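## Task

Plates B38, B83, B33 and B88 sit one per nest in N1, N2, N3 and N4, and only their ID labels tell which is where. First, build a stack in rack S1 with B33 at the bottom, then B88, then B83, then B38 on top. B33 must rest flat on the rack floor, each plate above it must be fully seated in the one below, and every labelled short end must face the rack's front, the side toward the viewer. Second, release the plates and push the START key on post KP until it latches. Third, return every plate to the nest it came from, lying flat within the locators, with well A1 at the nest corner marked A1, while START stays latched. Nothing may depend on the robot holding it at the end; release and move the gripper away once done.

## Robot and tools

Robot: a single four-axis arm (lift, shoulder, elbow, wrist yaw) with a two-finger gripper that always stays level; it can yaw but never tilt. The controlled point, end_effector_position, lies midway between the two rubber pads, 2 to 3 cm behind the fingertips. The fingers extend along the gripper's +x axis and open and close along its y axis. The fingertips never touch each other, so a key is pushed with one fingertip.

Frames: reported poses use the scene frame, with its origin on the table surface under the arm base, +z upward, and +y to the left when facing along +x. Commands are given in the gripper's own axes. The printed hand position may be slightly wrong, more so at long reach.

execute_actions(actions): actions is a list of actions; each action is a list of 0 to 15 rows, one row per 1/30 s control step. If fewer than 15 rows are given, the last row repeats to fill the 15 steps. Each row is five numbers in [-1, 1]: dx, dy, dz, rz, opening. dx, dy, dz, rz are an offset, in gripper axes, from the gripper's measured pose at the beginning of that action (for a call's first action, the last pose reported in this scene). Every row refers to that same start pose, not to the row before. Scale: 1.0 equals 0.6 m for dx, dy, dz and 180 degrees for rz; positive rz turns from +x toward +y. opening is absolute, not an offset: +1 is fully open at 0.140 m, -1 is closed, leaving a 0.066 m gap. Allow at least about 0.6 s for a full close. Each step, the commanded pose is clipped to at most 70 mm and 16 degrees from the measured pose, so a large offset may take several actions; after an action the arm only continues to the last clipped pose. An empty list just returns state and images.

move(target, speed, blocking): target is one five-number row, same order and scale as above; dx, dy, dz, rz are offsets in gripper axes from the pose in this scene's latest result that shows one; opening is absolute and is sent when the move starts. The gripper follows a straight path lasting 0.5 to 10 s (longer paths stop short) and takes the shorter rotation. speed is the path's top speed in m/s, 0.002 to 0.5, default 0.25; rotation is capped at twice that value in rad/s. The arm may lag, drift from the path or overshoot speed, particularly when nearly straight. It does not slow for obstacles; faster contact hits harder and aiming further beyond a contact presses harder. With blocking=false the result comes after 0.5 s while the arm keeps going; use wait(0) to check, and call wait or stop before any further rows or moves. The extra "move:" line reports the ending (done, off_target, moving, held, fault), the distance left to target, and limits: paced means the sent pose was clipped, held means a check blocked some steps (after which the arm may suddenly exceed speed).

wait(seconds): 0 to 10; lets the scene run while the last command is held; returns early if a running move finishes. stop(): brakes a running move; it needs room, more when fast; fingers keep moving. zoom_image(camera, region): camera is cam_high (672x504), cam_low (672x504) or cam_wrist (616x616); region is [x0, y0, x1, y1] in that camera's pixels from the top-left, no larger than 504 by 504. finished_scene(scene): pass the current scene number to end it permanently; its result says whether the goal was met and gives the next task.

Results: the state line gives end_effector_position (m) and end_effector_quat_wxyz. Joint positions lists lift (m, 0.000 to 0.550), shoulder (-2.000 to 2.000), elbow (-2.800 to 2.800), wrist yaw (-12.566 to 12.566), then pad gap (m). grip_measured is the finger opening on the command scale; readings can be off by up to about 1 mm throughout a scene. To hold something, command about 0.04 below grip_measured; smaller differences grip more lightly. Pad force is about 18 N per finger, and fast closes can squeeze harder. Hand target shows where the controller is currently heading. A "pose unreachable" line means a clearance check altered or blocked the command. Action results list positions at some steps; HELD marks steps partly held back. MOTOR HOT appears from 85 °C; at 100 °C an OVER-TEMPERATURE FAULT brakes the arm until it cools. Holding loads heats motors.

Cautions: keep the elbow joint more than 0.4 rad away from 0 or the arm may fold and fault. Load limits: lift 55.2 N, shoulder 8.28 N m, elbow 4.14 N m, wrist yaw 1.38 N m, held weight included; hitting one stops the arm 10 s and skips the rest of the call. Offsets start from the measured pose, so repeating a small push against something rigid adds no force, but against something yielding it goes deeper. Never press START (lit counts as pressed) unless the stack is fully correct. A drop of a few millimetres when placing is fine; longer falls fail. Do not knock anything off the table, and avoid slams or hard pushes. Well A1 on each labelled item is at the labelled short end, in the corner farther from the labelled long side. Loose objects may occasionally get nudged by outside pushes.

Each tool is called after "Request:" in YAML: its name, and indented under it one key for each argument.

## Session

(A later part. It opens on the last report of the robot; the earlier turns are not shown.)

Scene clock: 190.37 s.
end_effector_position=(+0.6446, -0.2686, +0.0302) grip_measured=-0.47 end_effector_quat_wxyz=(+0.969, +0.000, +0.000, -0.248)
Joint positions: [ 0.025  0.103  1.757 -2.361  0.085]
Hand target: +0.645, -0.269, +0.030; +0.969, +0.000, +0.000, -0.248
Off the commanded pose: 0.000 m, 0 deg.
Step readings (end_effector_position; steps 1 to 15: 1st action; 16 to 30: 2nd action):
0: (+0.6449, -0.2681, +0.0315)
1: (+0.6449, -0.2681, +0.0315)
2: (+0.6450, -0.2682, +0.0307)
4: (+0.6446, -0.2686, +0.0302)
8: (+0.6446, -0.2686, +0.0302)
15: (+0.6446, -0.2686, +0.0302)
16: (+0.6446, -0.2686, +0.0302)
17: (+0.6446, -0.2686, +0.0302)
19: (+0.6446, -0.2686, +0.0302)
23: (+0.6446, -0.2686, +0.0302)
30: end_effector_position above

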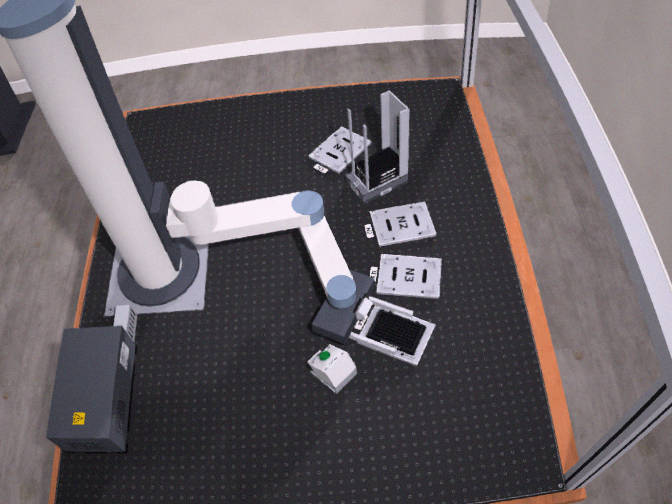

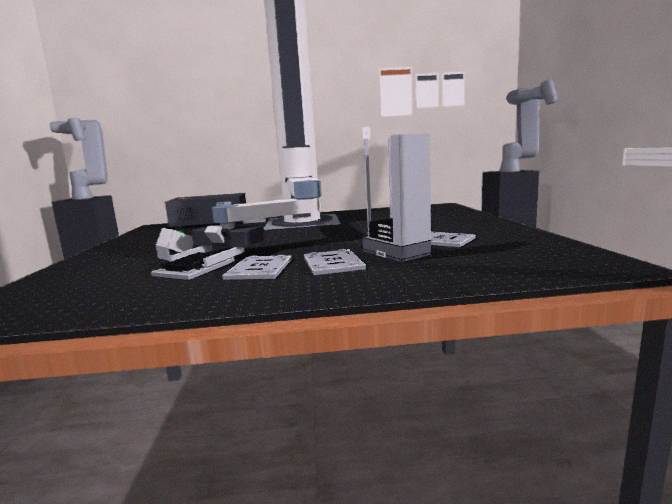

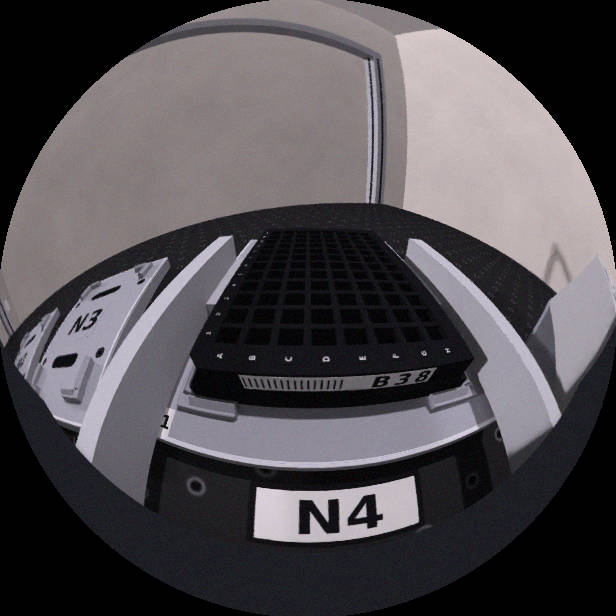

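Request:
move:
  target: [0,0,-0.3328,0,-0.53]
  speed: 0.2

Request:
move:
  target: [0,0,-0.01,0,-0.53]
  speed: 0.015

Request:
execute_actions:
  actions:
    - [[0,0,0,0,0.1]]

Request:
move:
  target: [-0.27,0,0,0,0.1]

Request:
zoom_image:
  camera: "cam_wrist"
  region: [220,180,420,340]

Request:
move:
  target: [-0.557,-0.695,0.015,-0.4256,-1]
  speed: 0.3

Scene clock: 206.70 s.
end_effector_position=(+0.6561, +0.2445, +0.1056) grip_measured=-0.47 end_effector_quat_wxyz=(+0.971, +0.000, +0.000, +0.241)
Joint positions: [ 0.101  1.097  1.748 -2.359  0.085]
Hand target: +0.656, +0.245, +0.106; +0.971, +0.000, +0.000, +0.241
Off the commanded pose: 0.000 m, 0 deg.
move: done

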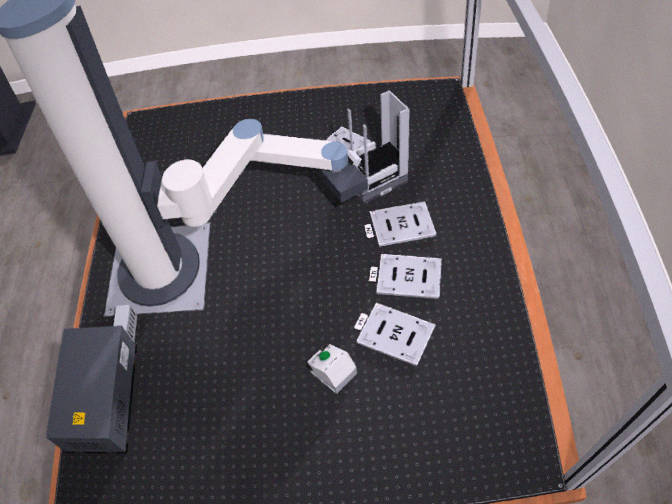

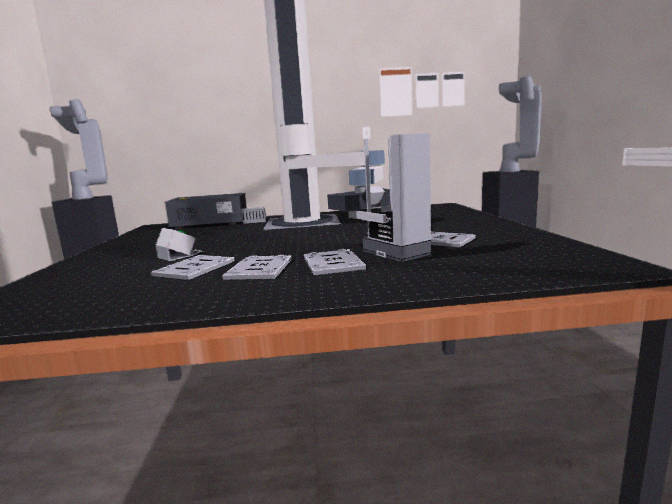

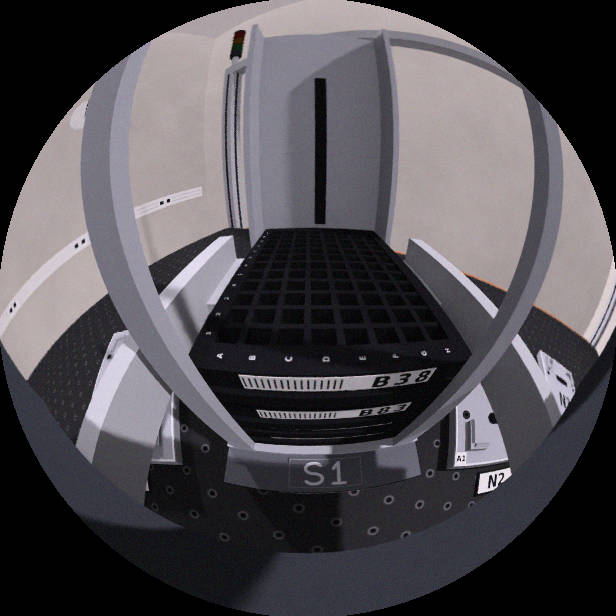

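Scene clock: 207.40 s.
end_effector_position=(+0.6561, +0.2445, +0.0996) grip_measured=-0.47 end_effector_quat_wxyz=(+0.971, +0.000, +0.000, +0.241)
Joint positions: [ 0.095  1.097  1.748 -2.359  0.085]
Hand target: +0.656, +0.245, +0.100; +0.971, +0.000, +0.000, +0.241
Off the commanded pose: 0.000 m, 0 deg.
move: done

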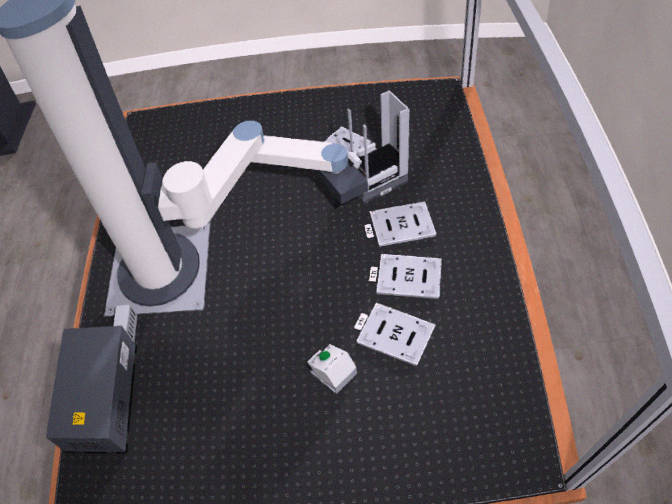

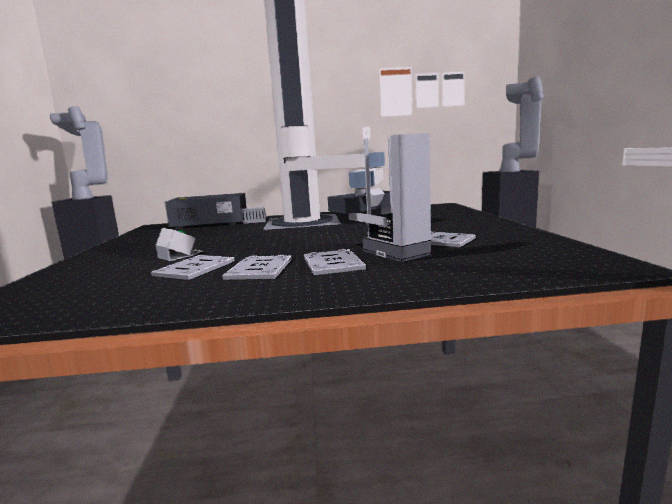

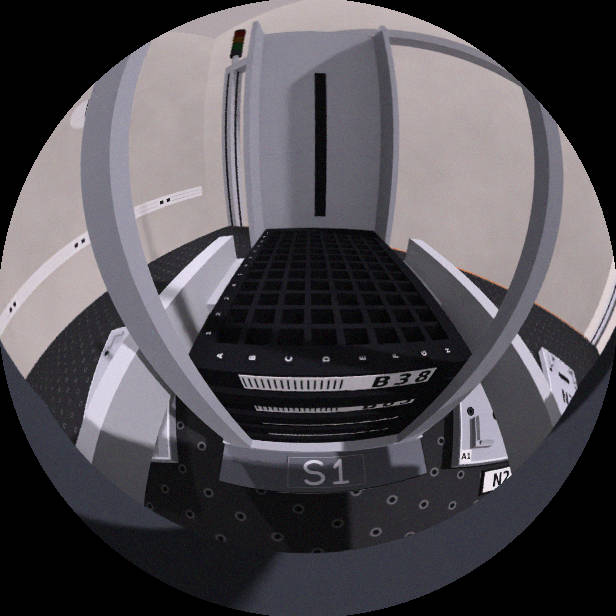

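Scene clock: 207.90 s.
end_effector_position=(+0.6561, +0.2445, +0.0996) grip_measured=+0.10 end_effector_quat_wxyz=(+0.971, +0.000, +0.000, +0.241)
Joint positions: [ 0.095  1.097  1.748 -2.359  0.107]
Hand target: +0.656, +0.245, +0.100; +0.971, +0.000, +0.000, +0.241
Off the commanded pose: 0.000 m, 0 deg.
Step readings (end_effector_position):
0: (+0.6561, +0.2445, +0.0996)
1: (+0.6561, +0.2445, +0.0996)
2: (+0.6561, +0.2445, +0.0996)
4: (+0.6561, +0.2445, +0.0996)
8: (+0.6561, +0.2445, +0.0996)
15: end_effector_position above

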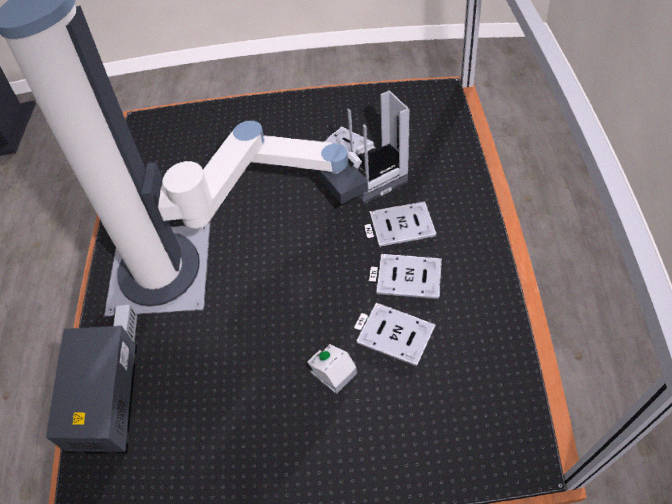

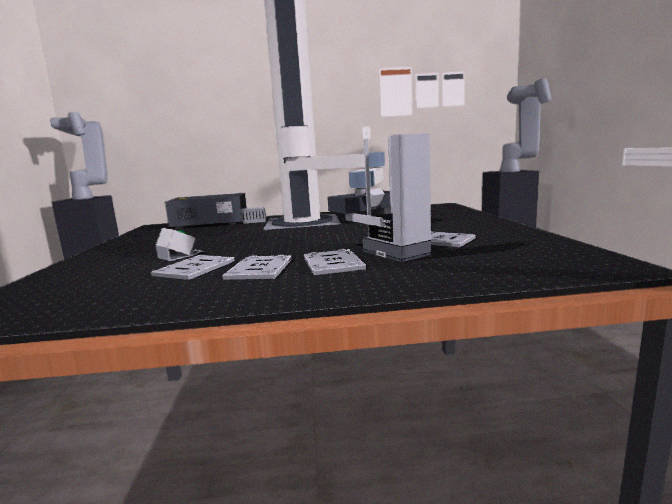

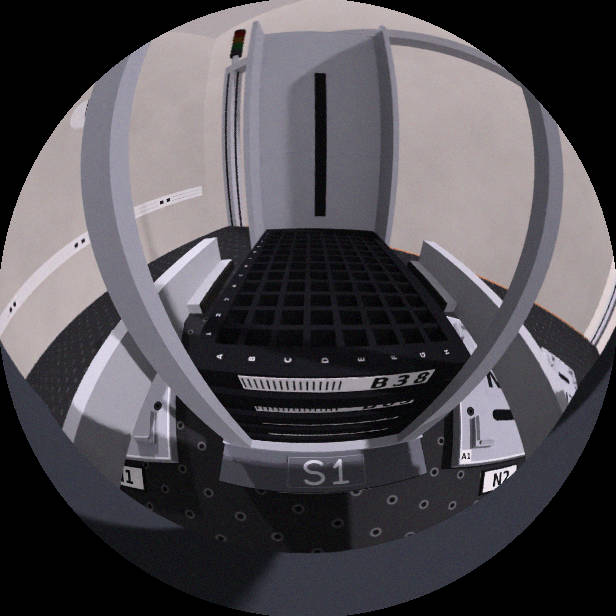

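Scene clock: 208.93 s.
end_effector_position=(+0.5128, +0.1688, +0.0996) grip_measured=+0.10 end_effector_quat_wxyz=(+0.971, +0.000, +0.000, +0.241)
Joint positions: [ 0.095  1.401  0.938 -1.852  0.107]
Hand target: +0.513, +0.169, +0.100; +0.971, +0.000, +0.000, +0.241
Off the commanded pose: 0.000 m, 0 deg.
move: done

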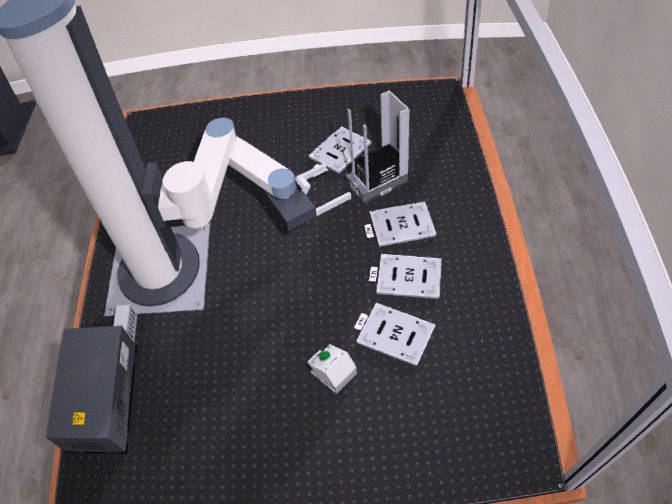

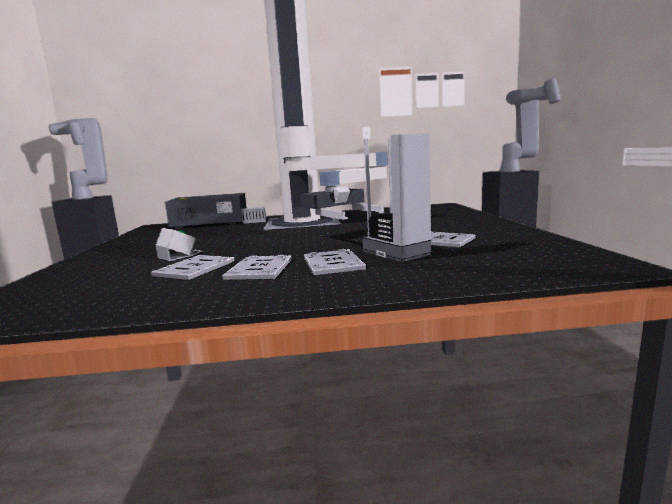

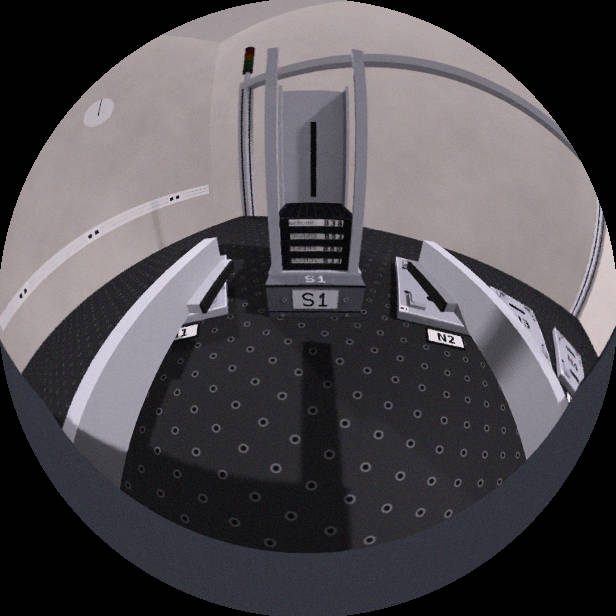

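Region (220, 180, 420, 340) of cam_wrist's 616x616 image, scaled by 2.520, with more detail than that image has; it fills the top 403 rows of this view, and the rest is white.

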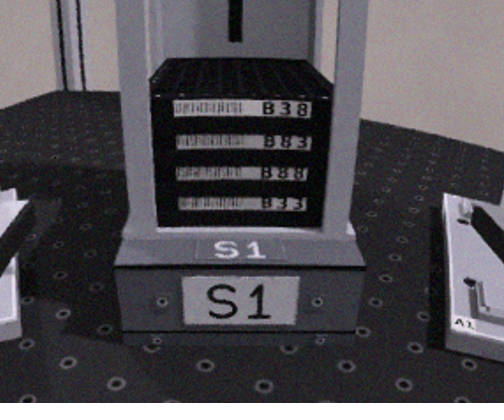

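Scene clock: 211.57 s.
end_effector_position=(+0.4121, -0.3561, +0.1086) grip_measured=-0.99 end_effector_quat_wxyz=(+0.911, +0.000, +0.000, -0.413)
Joint positions: [ 0.104 -0.178  1.173 -1.845  0.066]
Hand target: +0.412, -0.356, +0.109; +0.911, +0.000, +0.000, -0.413
Off the commanded pose: 0.000 m, 0 deg.
move: done

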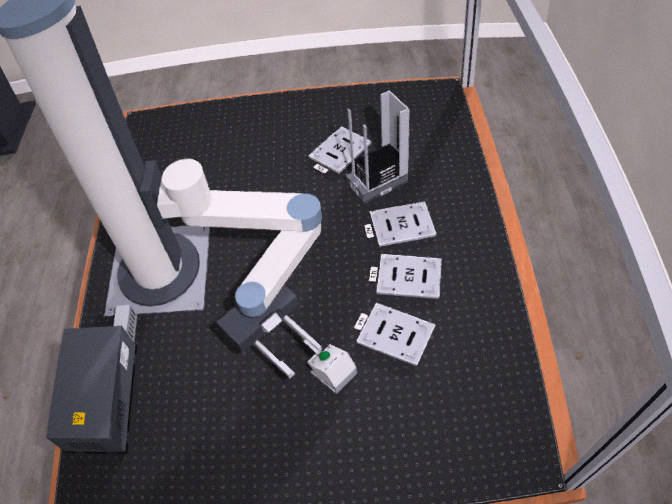

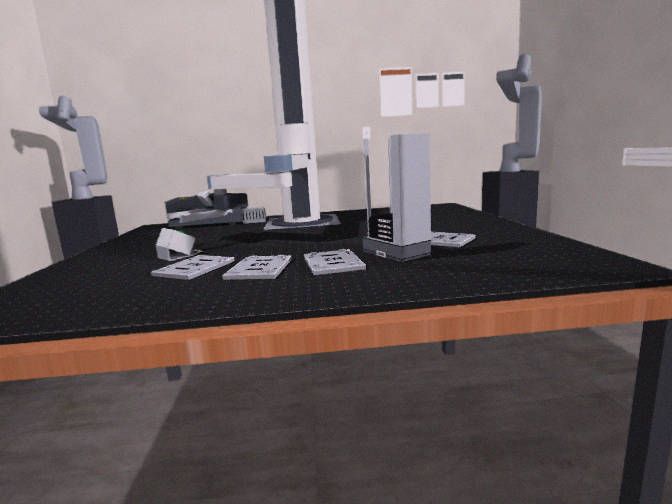

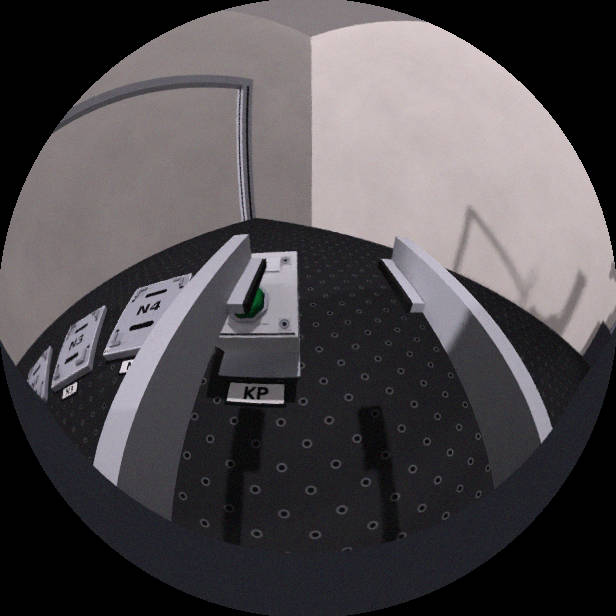

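Nearly over it.

Request:
move:
  target: [-0.02,0,-0.034,0,-1]
  speed: 0.04

Request:
zoom_image:
  camera: "cam_high"
  region: [270,310,370,400]

Request:
zoom_image:
  camera: "cam_low"
  region: [140,190,240,270]

Scene clock: 216.30 s.
end_effector_position=(+0.4041, -0.3472, +0.0881) grip_measured=-0.99 end_effector_quat_wxyz=(+0.911, +0.000, +0.000, -0.413)
Joint positions: [ 0.083 -0.167  1.118 -1.802  0.066]
Hand target: +0.404, -0.347, +0.088; +0.911, +0.000, +0.000, -0.413
Off the commanded pose: 0.000 m, 0 deg.
move: done

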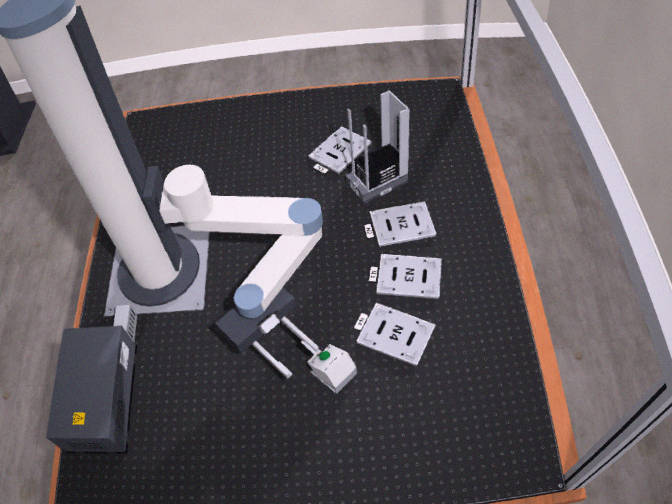

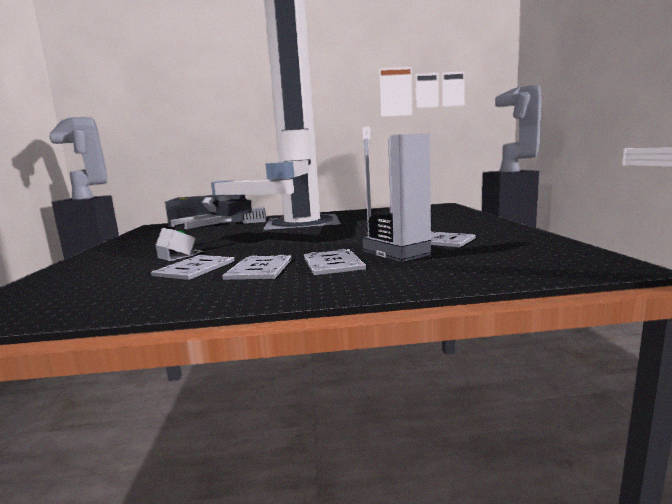

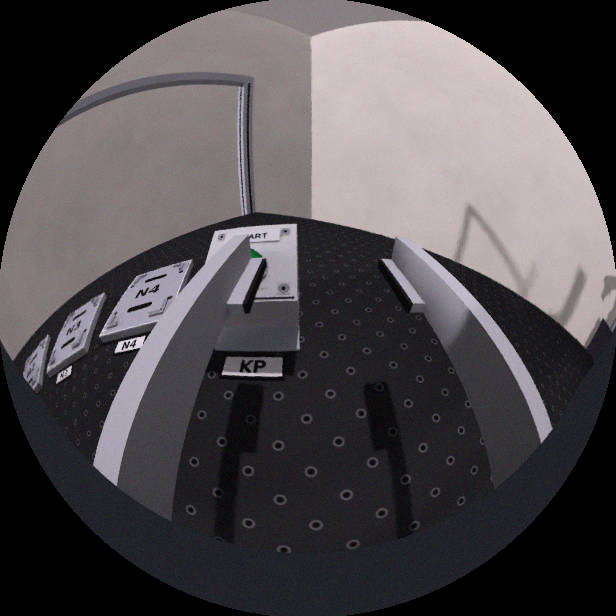

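Region (270, 310, 370, 400) of cam_high's 672x504 image, scaled by 5.040, with more detail than that image has; it fills the top 454 rows of this view, and the rest is white.

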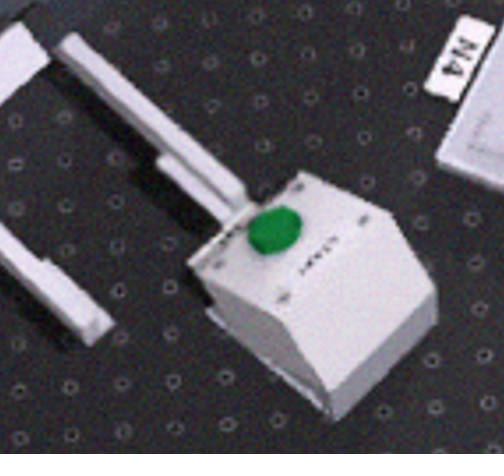

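Region (140, 190, 240, 270) of cam_low's 672x504 image, scaled by 5.040, with more detail than that image has; it fills the top 403 rows of this view, and the rest is white.

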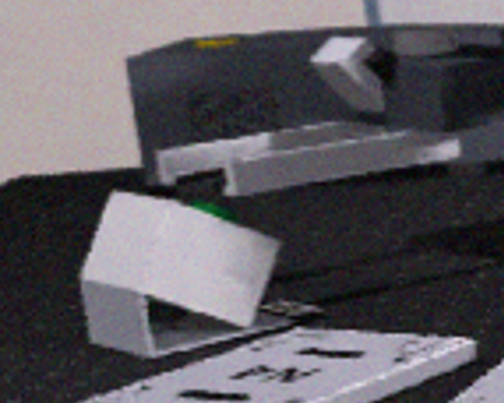

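Request:
move:
  target: [0.022,0.004,-0.002,0,-1]
  speed: 0.03

Request:
move:
  target: [0,0,-0.006,0,-1]
  speed: 0.006

Request:
zoom_image:
  camera: "cam_high"
  region: [270,310,370,400]

Request:
zoom_image:
  camera: "cam_low"
  region: [140,190,240,270]

Scene clock: 220.53 s.
end_effector_position=(+0.4147, -0.3555, +0.0869) grip_measured=-0.99 end_effector_quat_wxyz=(+0.911, +0.000, +0.000, -0.413)
Joint positions: [ 0.082 -0.171  1.176 -1.856  0.066]
Hand target: +0.415, -0.356, +0.087; +0.911, +0.000, +0.000, -0.413
Off the commanded pose: 0.000 m, 0 deg.
move: done

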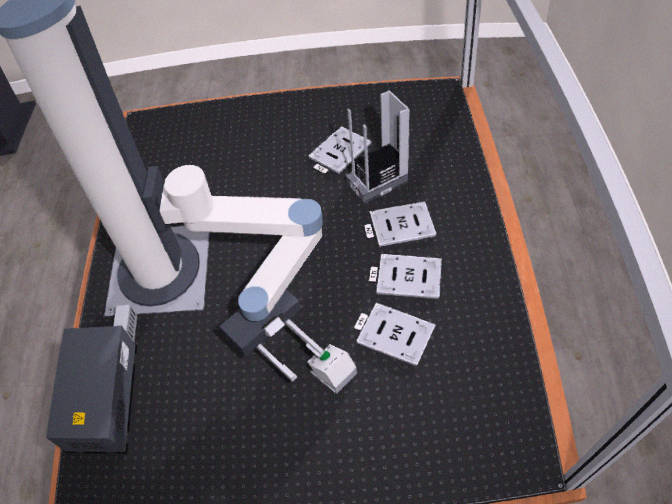

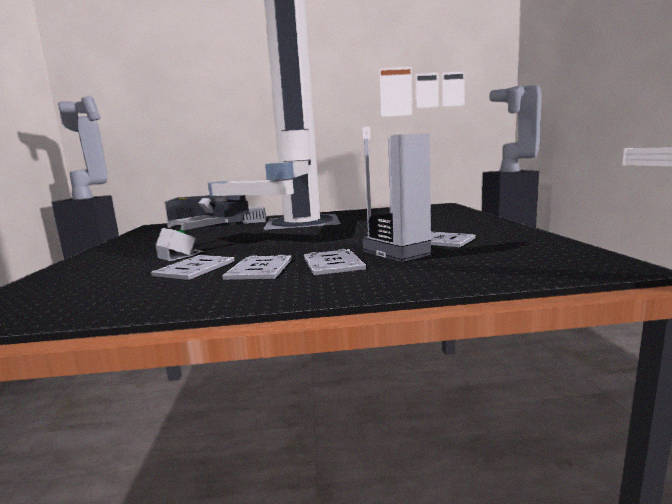

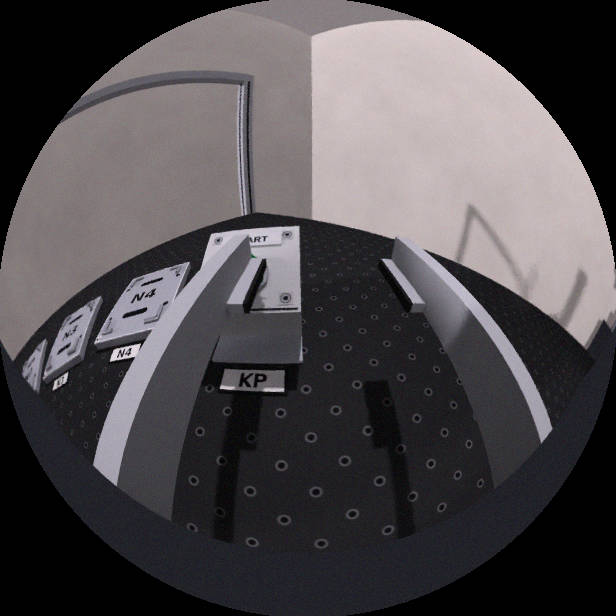

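Scene clock: 221.37 s.
end_effector_position=(+0.4147, -0.3554, +0.0835) grip_measured=-0.99 end_effector_quat_wxyz=(+0.911, +0.000, +0.000, -0.412)
Joint positions: [ 0.078 -0.171  1.176 -1.856  0.066]
Hand target: +0.415, -0.355, +0.083; +0.911, +0.000, +0.000, -0.413
Off the commanded pose: 0.000 m, 0 deg.
move: done

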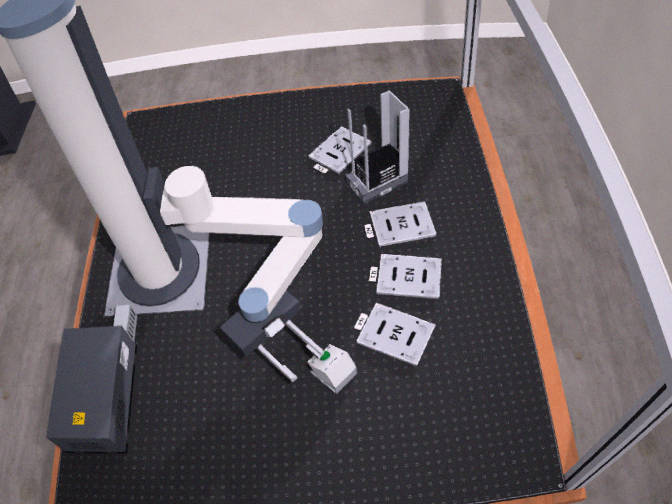

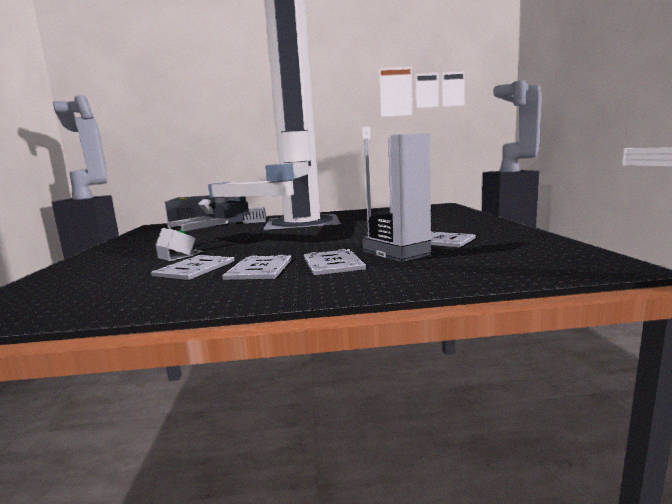

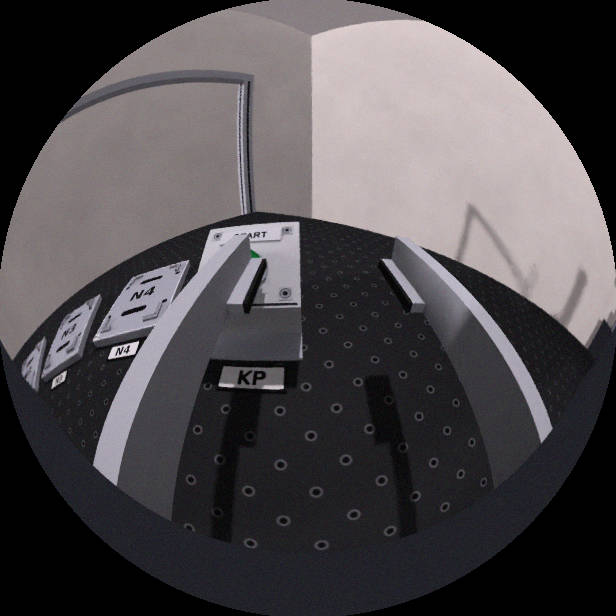

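Region (270, 310, 370, 400) of cam_high's 672x504 image, scaled by 5.040, with more detail than that image has; it fills the top 454 rows of this view, and the rest is white.

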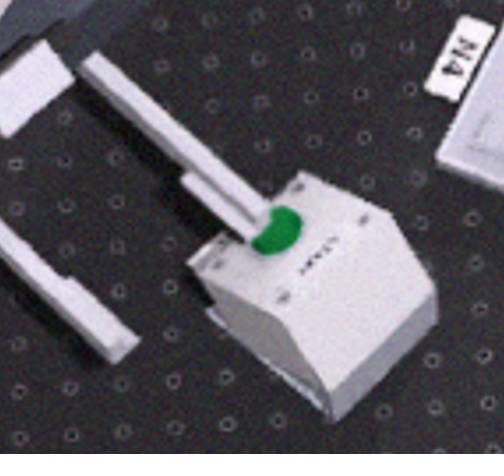

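Region (140, 190, 240, 270) of cam_low's 672x504 image, scaled by 5.040, with more detail than that image has; it fills the top 403 rows of this view, and the rest is white.

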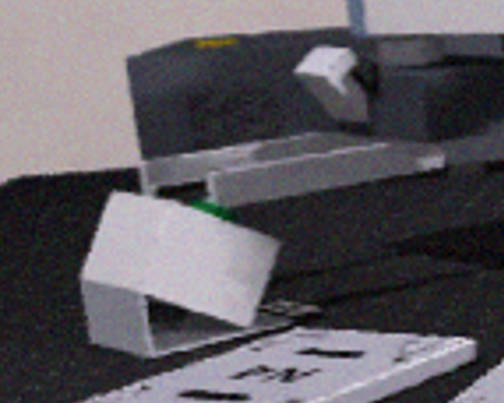

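In contact.

Request:
move:
  target: [0.002,0,-0.005,0,-1]
  speed: 0.005

Request:
execute_actions:
  actions:
    - [[0.0005,0,-0.0012,0,-1]]
    - [[0.0005,0,-0.0012,0,-1]]
    - [[0.0005,0,-0.0012,0,-1]]
    - [[0.0005,0,-0.0012,0,-1]]

Scene clock: 226.63 s.
end_effector_position=(+0.4155, -0.3563, +0.0807) grip_measured=-0.99 end_effector_quat_wxyz=(+0.911, +0.000, +0.000, -0.412)
Joint positions: [ 0.076 -0.172  1.181 -1.86   0.066]
Hand target: +0.416, -0.356, +0.080; +0.911, +0.000, +0.000, -0.412
Off the commanded pose: 0.000 m, 0 deg.
move: done

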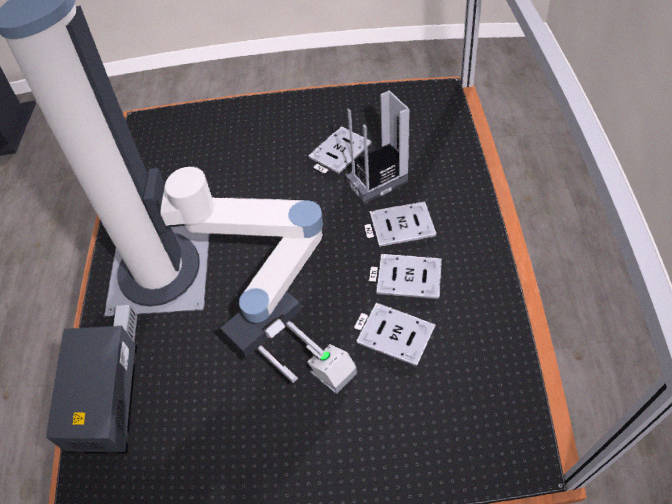

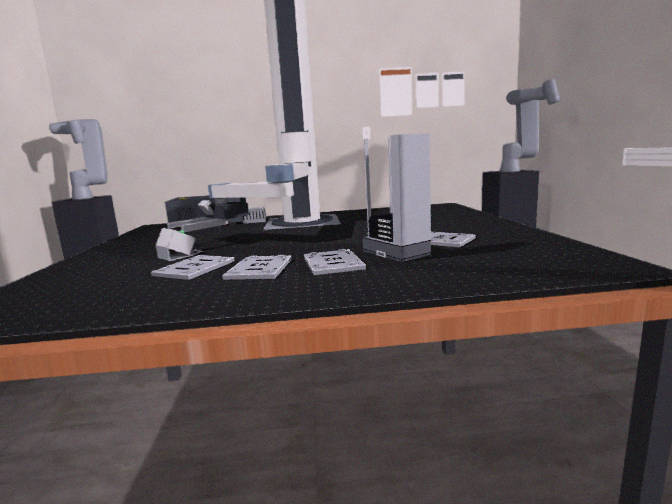

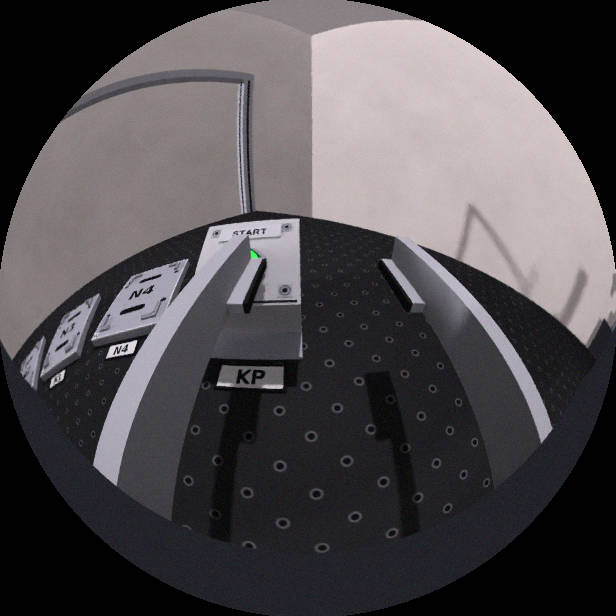

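Scene clock: 228.63 s.
end_effector_position=(+0.4162, -0.3569, +0.0787) grip_measured=-0.99 end_effector_quat_wxyz=(+0.911, +0.000, +0.000, -0.412)
Joint positions: [ 0.074 -0.173  1.186 -1.863  0.066]
Hand target: +0.416, -0.357, +0.078; +0.911, +0.000, +0.000, -0.412
Off the commanded pose: 0.000 m, 0 deg.
Step readings (end_effector_position; steps 1 to 15: 1st action; 16 to 30: 2nd action; 31 to 45: 3rd action; 46 to 60: 4th action):
0: (+0.4155, -0.3563, +0.0807)
1: (+0.4155, -0.3563, +0.0807)
2: (+0.4157, -0.3564, +0.0803)
4: (+0.4157, -0.3564, +0.0802)
8: (+0.4157, -0.3564, +0.0802)
15: (+0.4157, -0.3564, +0.0802)
16: (+0.4157, -0.3564, +0.0802)
17: (+0.4158, -0.3566, +0.0798)
19: (+0.4159, -0.3566, +0.0797)
23: (+0.4159, -0.3566, +0.0797)
30: (+0.4159, -0.3566, +0.0797)
31: (+0.4159, -0.3566, +0.0797)
32: (+0.4160, -0.3567, +0.0793)
34: (+0.4160, -0.3568, +0.0792)
38: (+0.4160, -0.3568, +0.0792)
45: (+0.4160, -0.3568, +0.0792)
46: (+0.4160, -0.3568, +0.0792)
47: (+0.4162, -0.3569, +0.0788)
49: (+0.4162, -0.3569, +0.0787)
53: (+0.4162, -0.3569, +0.0787)
60: end_effector_position above

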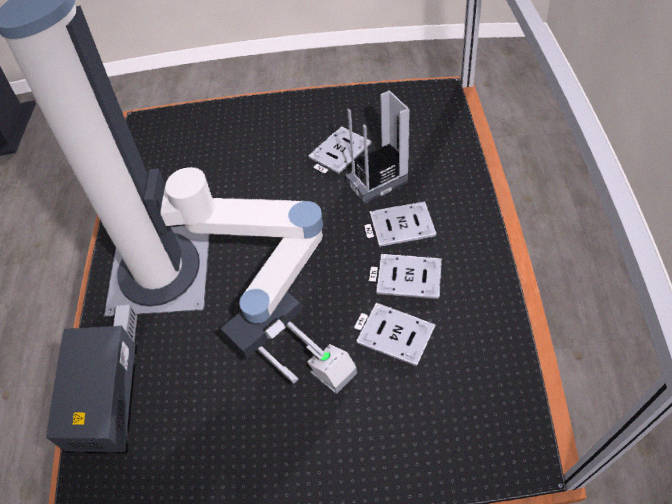

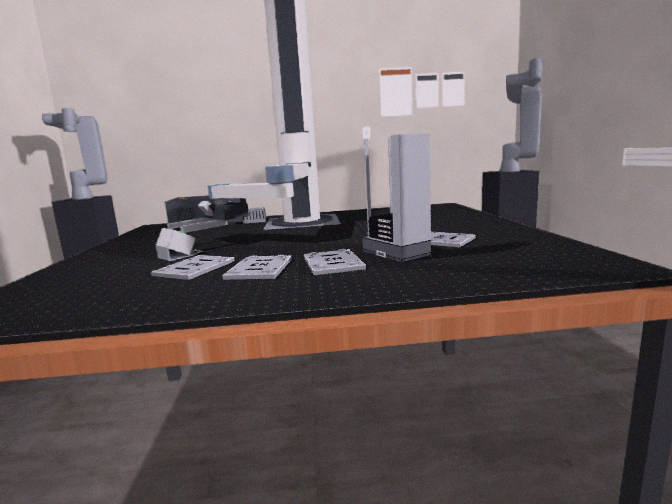

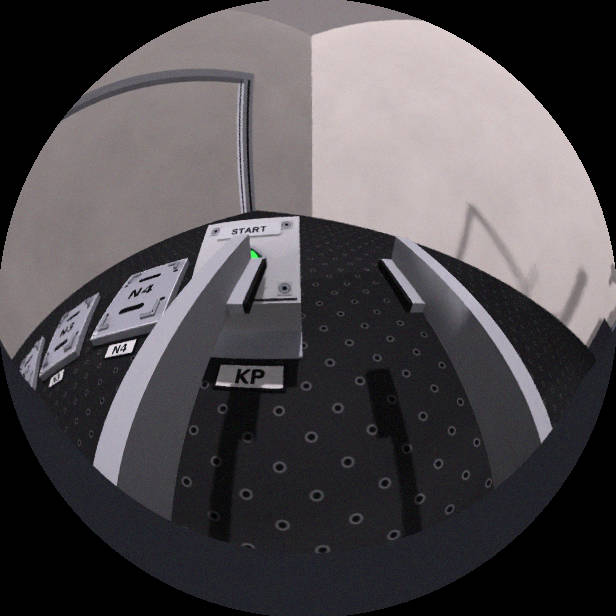

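Request:
execute_actions:
  actions:
    - [[0.0005,0,-0.0012,0,-1]]
    - [[0.0005,0,-0.0012,0,-1]]
    - [[-0.01,0,0.045,0,-1]]

Scene clock: 232.43 s.
end_effector_position=(+0.4124, -0.3528, +0.1049) grip_measured=-0.99 end_effector_quat_wxyz=(+0.911, +0.000, +0.000, -0.413)
Joint positions: [ 0.1   -0.167  1.16  -1.844  0.066]
Hand target: +0.413, -0.353, +0.105; +0.911, +0.000, +0.000, -0.412
Off the commanded pose: 0.000 m, 0 deg.
Step readings (end_effector_position; steps 1 to 15: 1st action; 16 to 30: 2nd action; 31 to 45: 3rd action):
0: (+0.4162, -0.3569, +0.0787)
1: (+0.4162, -0.3570, +0.0787)
2: (+0.4163, -0.3571, +0.0784)
4: (+0.4164, -0.3571, +0.0783)
8: (+0.4164, -0.3571, +0.0783)
15: (+0.4164, -0.3571, +0.0783)
16: (+0.4164, -0.3571, +0.0783)
17: (+0.4165, -0.3573, +0.0779)
19: (+0.4165, -0.3573, +0.0779)
23: (+0.4165, -0.3573, +0.0779)
30: (+0.4165, -0.3573, +0.0779)
31: (+0.4165, -0.3573, +0.0779)
32: (+0.4163, -0.3571, +0.0788)
34: (+0.4152, -0.3561, +0.0862)
38: (+0.4126, -0.3530, +0.1048)
45: end_effector_position above

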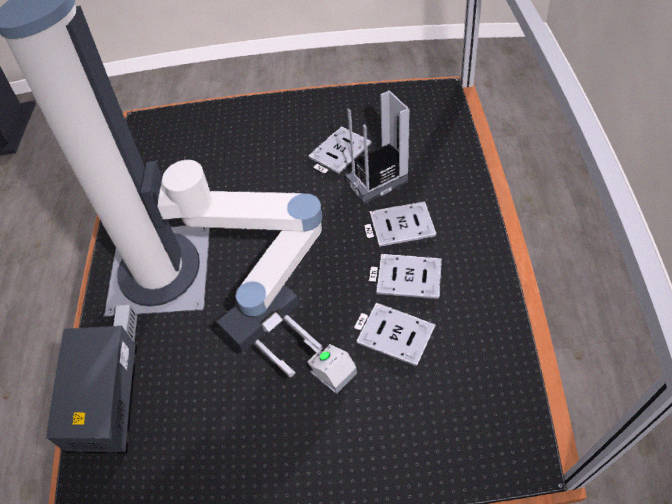

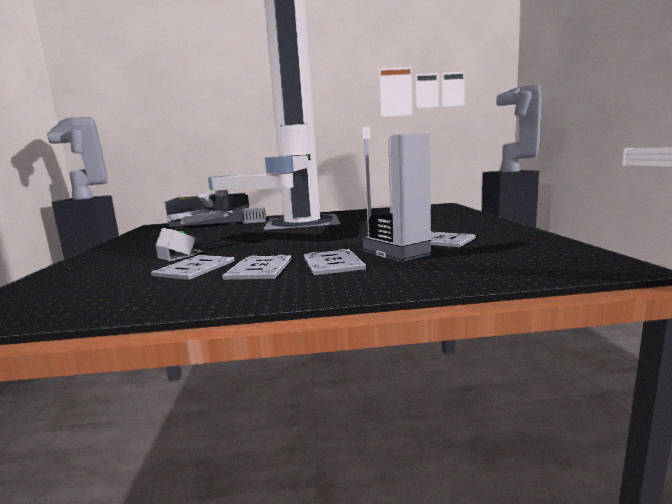

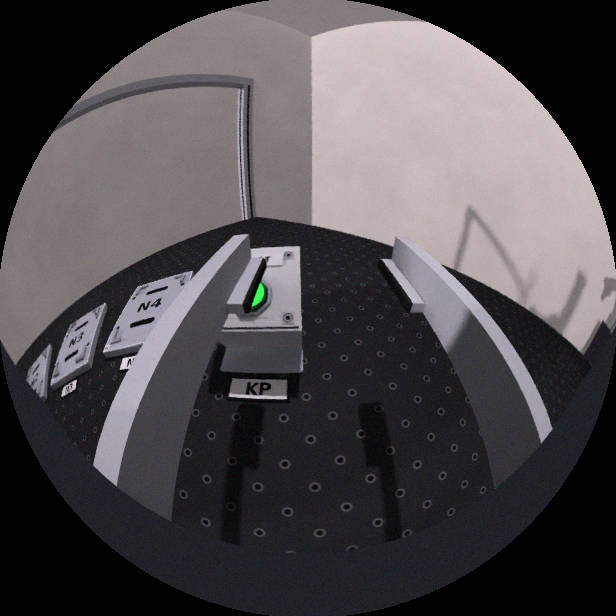

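Request:
wait:
  seconds: 1

Request:
zoom_image:
  camera: "cam_low"
  region: [140,190,240,270]

Scene clock: 237.67 s.
end_effector_position=(+0.4124, -0.3528, +0.1049) grip_measured=-0.99 end_effector_quat_wxyz=(+0.911, +0.000, +0.000, -0.413)
Joint positions: [ 0.1   -0.167  1.16  -1.844  0.066]
Hand target: +0.413, -0.353, +0.105; +0.911, +0.000, +0.000, -0.412
Off the commanded pose: 0.000 m, 0 deg.
wait: 1.00 s; at rest from the start

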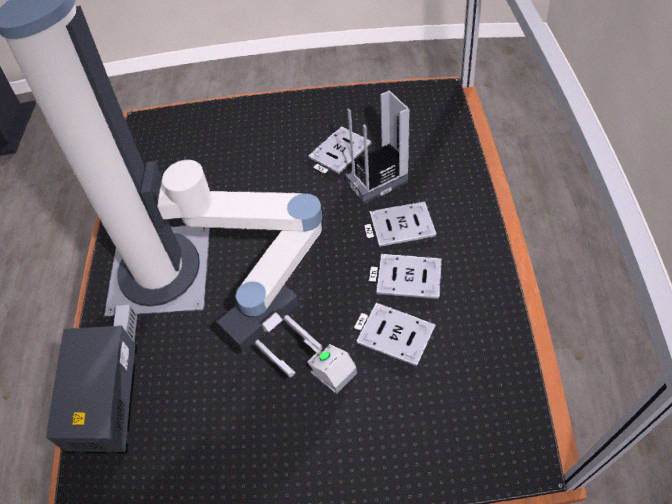

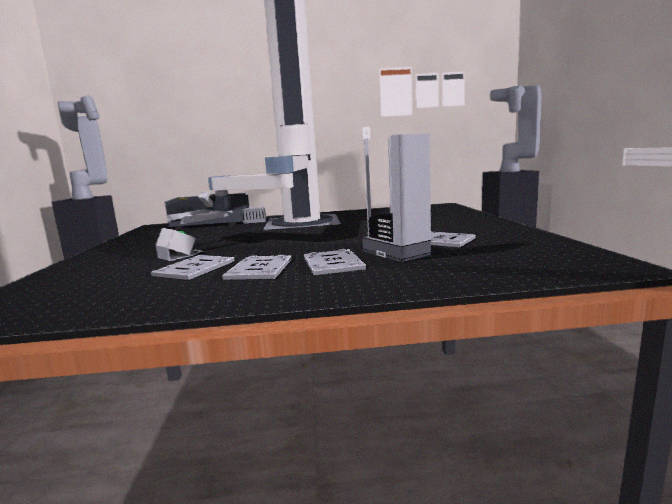

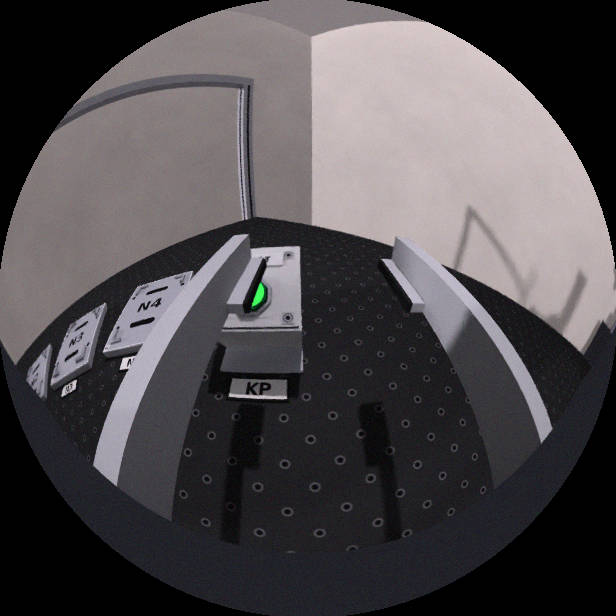

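Region (140, 190, 240, 270) of cam_low's 672x504 image, scaled by 5.040, with more detail than that image has; it fills the top 403 rows of this view, and the rest is white.

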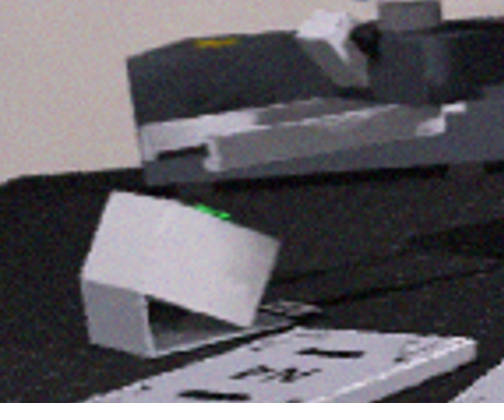

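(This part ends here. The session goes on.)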